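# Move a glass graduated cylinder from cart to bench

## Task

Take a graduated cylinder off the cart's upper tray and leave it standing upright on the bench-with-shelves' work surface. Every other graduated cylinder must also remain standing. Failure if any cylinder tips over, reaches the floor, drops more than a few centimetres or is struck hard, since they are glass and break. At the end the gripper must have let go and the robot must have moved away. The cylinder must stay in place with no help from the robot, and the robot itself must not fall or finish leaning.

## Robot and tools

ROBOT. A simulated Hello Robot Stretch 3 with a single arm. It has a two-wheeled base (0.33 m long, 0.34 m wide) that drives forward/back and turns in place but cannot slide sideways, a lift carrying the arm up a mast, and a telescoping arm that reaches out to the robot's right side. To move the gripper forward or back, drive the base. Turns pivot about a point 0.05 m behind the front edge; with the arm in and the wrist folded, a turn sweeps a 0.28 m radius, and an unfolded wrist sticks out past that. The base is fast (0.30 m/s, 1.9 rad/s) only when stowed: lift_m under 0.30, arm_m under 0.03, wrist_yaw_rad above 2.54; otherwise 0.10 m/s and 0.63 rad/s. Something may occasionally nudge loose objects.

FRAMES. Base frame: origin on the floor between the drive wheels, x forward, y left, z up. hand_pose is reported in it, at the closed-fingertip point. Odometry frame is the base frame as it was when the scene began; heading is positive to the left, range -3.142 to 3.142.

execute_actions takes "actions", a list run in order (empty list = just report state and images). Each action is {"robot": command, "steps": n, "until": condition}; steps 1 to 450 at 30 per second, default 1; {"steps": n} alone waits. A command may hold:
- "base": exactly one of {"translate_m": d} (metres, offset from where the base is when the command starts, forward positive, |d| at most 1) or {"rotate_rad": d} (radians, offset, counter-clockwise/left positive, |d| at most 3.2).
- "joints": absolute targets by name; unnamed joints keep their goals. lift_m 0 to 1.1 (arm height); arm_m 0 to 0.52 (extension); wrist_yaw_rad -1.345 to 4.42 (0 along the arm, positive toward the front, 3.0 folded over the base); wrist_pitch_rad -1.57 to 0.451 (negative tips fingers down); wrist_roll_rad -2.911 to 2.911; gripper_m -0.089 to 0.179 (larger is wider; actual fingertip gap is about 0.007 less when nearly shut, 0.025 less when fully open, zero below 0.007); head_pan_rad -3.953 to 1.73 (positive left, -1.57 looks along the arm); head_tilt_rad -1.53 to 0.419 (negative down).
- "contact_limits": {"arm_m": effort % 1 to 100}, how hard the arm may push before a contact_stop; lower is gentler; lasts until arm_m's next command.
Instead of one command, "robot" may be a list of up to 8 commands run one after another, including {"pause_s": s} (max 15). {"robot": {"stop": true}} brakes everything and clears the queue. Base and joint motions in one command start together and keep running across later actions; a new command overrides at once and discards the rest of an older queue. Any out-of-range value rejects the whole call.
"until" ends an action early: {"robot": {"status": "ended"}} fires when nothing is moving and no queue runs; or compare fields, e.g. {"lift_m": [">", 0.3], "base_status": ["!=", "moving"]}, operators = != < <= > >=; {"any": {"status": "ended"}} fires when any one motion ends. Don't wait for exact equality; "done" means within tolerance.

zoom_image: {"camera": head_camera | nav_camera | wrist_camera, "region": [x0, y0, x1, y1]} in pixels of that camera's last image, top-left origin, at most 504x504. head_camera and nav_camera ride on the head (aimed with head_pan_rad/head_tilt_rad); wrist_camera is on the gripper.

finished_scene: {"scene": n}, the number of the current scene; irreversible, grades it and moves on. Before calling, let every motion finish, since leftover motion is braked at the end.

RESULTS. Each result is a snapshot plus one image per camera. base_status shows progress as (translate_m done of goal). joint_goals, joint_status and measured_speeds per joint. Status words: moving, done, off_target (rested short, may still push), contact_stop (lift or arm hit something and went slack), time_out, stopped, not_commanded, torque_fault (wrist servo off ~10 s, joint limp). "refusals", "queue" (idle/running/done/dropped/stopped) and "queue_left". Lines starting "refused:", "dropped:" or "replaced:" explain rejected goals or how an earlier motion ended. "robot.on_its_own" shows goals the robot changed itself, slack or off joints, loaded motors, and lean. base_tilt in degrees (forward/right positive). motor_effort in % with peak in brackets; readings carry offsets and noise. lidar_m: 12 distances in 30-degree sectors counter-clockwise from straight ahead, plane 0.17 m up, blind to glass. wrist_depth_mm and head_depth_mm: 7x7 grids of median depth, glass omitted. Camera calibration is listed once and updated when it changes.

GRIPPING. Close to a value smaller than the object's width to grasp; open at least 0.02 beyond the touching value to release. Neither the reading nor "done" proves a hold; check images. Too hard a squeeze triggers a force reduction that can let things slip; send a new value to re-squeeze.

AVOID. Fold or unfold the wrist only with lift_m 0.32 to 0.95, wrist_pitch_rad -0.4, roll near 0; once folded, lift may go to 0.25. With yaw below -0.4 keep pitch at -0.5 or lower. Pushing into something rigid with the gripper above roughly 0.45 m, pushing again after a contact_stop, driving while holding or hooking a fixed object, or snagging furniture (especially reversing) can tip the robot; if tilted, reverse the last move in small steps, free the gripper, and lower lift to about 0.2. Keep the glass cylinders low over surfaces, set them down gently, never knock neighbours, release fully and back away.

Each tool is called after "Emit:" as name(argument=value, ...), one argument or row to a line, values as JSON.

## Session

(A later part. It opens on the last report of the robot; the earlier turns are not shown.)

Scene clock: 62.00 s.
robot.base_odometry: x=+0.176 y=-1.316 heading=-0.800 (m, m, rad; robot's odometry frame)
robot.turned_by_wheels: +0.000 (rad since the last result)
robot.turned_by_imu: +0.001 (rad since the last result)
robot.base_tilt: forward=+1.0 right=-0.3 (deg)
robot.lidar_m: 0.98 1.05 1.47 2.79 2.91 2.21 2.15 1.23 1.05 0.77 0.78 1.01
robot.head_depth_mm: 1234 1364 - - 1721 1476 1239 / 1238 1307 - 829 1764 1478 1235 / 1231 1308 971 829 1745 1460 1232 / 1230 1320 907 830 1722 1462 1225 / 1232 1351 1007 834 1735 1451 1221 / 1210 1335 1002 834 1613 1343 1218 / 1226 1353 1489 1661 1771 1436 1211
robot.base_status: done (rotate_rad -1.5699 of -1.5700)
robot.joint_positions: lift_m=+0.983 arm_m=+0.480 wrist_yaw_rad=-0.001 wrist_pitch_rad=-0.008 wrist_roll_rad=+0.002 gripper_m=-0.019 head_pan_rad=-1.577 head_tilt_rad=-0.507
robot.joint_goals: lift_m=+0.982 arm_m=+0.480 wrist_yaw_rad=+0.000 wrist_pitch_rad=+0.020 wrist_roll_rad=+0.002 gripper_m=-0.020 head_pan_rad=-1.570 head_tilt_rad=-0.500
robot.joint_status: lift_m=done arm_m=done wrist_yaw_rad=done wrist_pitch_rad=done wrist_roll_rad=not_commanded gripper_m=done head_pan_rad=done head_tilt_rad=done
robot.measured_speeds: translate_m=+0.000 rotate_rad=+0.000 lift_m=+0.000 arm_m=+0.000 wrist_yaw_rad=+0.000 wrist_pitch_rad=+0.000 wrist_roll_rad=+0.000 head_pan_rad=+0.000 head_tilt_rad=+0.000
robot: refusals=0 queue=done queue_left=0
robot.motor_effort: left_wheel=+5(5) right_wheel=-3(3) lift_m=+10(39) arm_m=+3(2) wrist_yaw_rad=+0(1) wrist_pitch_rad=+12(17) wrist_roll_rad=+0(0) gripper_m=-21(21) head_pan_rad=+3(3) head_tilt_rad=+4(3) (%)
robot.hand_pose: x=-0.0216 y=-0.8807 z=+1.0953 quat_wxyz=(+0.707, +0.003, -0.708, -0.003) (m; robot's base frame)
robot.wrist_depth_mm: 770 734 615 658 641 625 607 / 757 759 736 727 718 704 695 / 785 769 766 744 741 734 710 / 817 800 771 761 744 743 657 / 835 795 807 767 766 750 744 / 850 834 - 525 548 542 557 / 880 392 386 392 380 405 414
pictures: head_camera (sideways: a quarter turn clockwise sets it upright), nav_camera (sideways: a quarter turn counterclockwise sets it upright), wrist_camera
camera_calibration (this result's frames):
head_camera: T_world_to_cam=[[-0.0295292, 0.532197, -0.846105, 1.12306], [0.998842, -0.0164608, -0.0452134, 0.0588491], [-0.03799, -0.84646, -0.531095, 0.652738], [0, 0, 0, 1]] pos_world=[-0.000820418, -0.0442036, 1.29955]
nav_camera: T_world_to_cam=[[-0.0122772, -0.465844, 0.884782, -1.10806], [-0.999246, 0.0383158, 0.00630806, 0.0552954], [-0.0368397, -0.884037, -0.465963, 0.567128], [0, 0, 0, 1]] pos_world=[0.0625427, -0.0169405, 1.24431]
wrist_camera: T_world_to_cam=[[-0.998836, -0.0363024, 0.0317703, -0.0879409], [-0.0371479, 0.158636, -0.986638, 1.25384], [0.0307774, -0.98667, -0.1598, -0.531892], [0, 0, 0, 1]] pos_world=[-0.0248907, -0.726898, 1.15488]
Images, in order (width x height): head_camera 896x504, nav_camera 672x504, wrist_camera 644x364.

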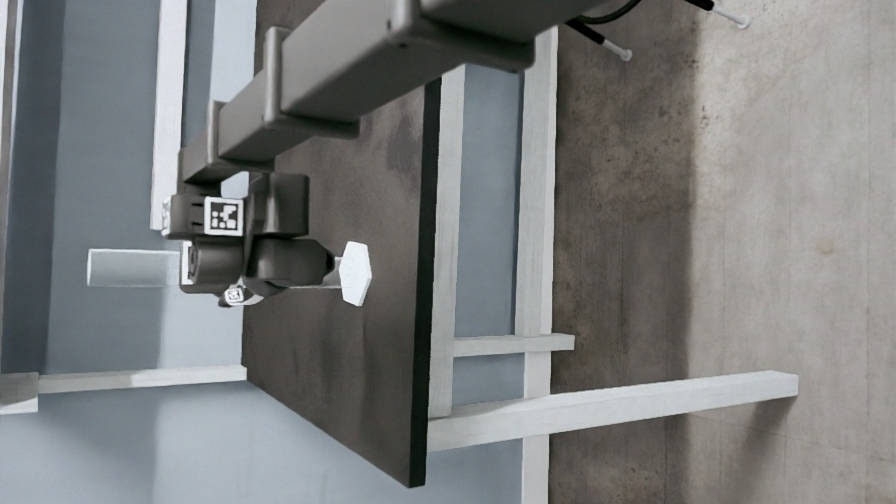

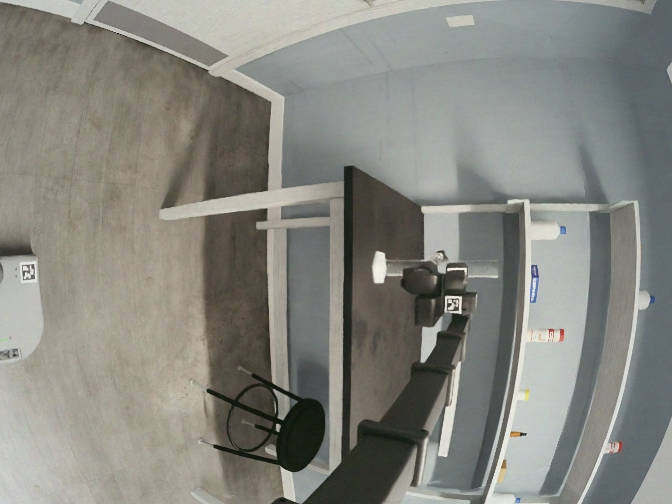

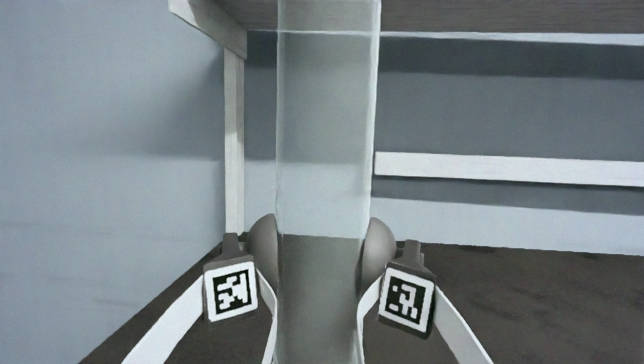

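Emit:
execute_actions(
  actions=[
    {"robot":[{"joints":{"gripper_m":0.12}},{"joints":{"arm_m":0.1}}],"steps":450,"until":{"robot":{"status":"ended"}}},
  ],
)

Scene clock: 68.10 s.
robot.base_odometry: x=+0.176 y=-1.316 heading=-0.800 (m, m, rad; robot's odometry frame)
robot.turned_by_wheels: +0.000 (rad since the last result)
robot.turned_by_imu: +0.001 (rad since the last result)
robot.base_tilt: forward=+1.0 right=-0.2 (deg)
robot.lidar_m: 0.98 1.05 1.46 2.79 2.91 2.21 2.15 1.22 1.05 0.77 0.77 1.00
robot.head_depth_mm: 1235 1362 1140 - - 1441 1242 / 1239 1368 1125 - - 1432 1232 / 1236 1359 1117 - - 1441 1232 / 1234 1358 1174 - - 1426 1227 / 1235 1361 1081 834 1738 1456 1219 / 1215 1335 1003 833 1616 1338 1217 / 1225 1353 1482 1667 1772 1438 1210
robot.base_status: done (rotate_rad -1.5699 of -1.5700)
robot.joint_positions: lift_m=+0.983 arm_m=+0.100 wrist_yaw_rad=-0.001 wrist_pitch_rad=-0.005 wrist_roll_rad=+0.002 gripper_m=+0.120 head_pan_rad=-1.577 head_tilt_rad=-0.507
robot.joint_goals: lift_m=+0.982 arm_m=+0.100 wrist_yaw_rad=+0.000 wrist_pitch_rad=+0.020 wrist_roll_rad=+0.002 gripper_m=+0.120 head_pan_rad=-1.570 head_tilt_rad=-0.500
robot.joint_status: lift_m=done arm_m=done wrist_yaw_rad=done wrist_pitch_rad=done wrist_roll_rad=not_commanded gripper_m=done head_pan_rad=done head_tilt_rad=done
robot.measured_speeds: translate_m=+0.000 rotate_rad=+0.000 lift_m=+0.000 arm_m=+0.000 wrist_yaw_rad=+0.000 wrist_pitch_rad=+0.000 wrist_roll_rad=+0.000 head_pan_rad=+0.000 head_tilt_rad=+0.000
robot: refusals=0 queue=done queue_left=0
robot.motor_effort: left_wheel=+5(5) right_wheel=-3(3) lift_m=+10(10) arm_m=-3(4) wrist_yaw_rad=+1(1) wrist_pitch_rad=+11(12) wrist_roll_rad=+0(1) gripper_m=+1(87) head_pan_rad=+3(3) head_tilt_rad=+4(4) (%)
robot.hand_pose: x=-0.0216 y=-0.5014 z=+1.0960 quat_wxyz=(+0.707, +0.002, -0.708, -0.002) (m; robot's base frame)
robot.wrist_depth_mm: - - - 924 - - - / - - - - - - - / - - - - - - - / - - - - - - - / - - 817 791 817 881 848 / - - 524 525 543 598 561 / - 440 410 400 408 384 419
pictures: head_camera (sideways: a quarter turn clockwise sets it upright), nav_camera (sideways: a quarter turn counterclockwise sets it upright), wrist_camera
camera_calibration (this result's frames):
head_camera: T_world_to_cam=[[-0.0295312, 0.532182, -0.846115, 1.12307], [0.998842, -0.0164579, -0.0452133, 0.0588489], [-0.0379869, -0.84647, -0.53108, 0.652719], [0, 0, 0, 1]] pos_world=[-0.000820255, -0.0442036, 1.29955]
nav_camera: T_world_to_cam=[[-0.0122754, -0.465828, 0.88479, -1.10807], [-0.999246, 0.0383122, 0.00630748, 0.0552962], [-0.0368365, -0.884045, -0.465947, 0.567108], [0, 0, 0, 1]] pos_world=[0.0625427, -0.0169414, 1.24431]
wrist_camera: T_world_to_cam=[[-0.998836, -0.0362077, 0.0318829, -0.0742713], [-0.037152, 0.15568, -0.987109, 1.19346], [0.0307773, -0.987144, -0.156844, -0.160996], [0, 0, 0, 1]] pos_world=[-0.0248905, -0.347414, 1.15519]
Images, in order (width x height): head_camera 896x504, nav_camera 672x504, wrist_camera 644x364.

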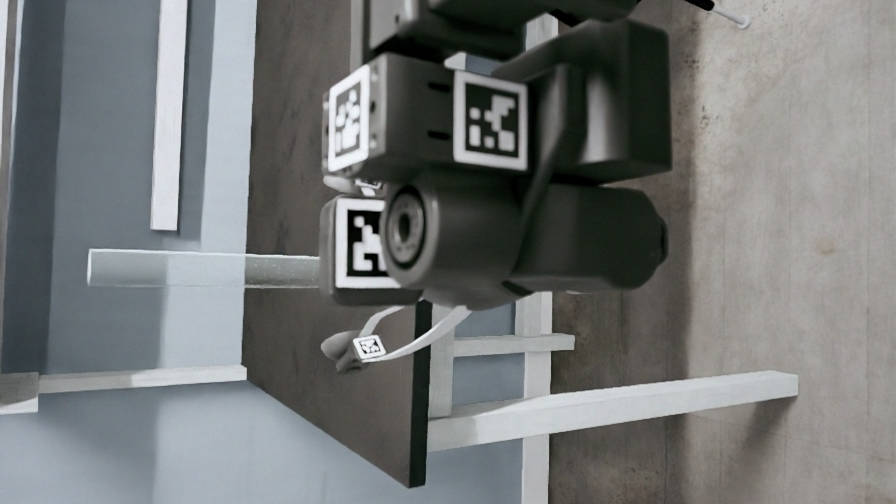

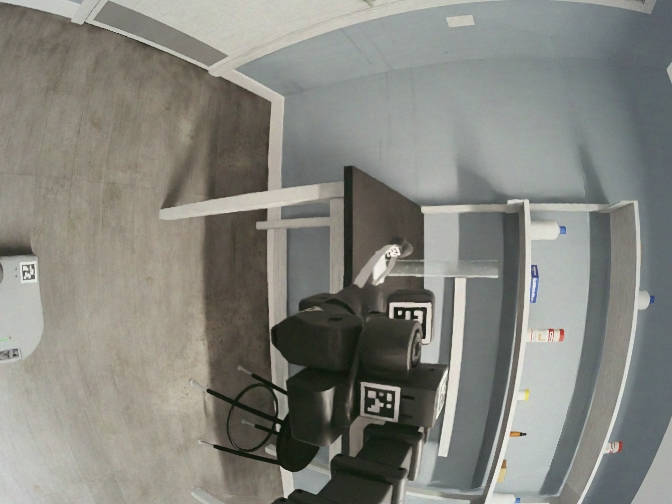

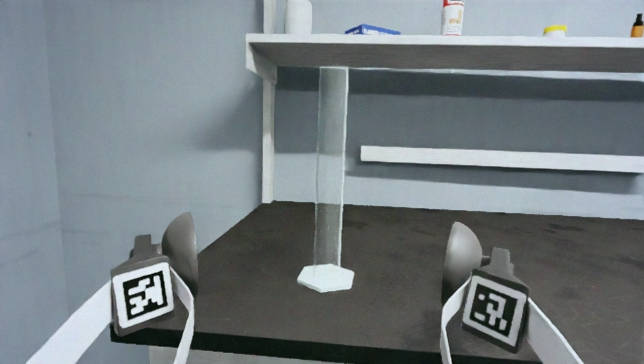

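Emit:
finished_scene(
  scene=2,
)

The scene is finished: the task was done.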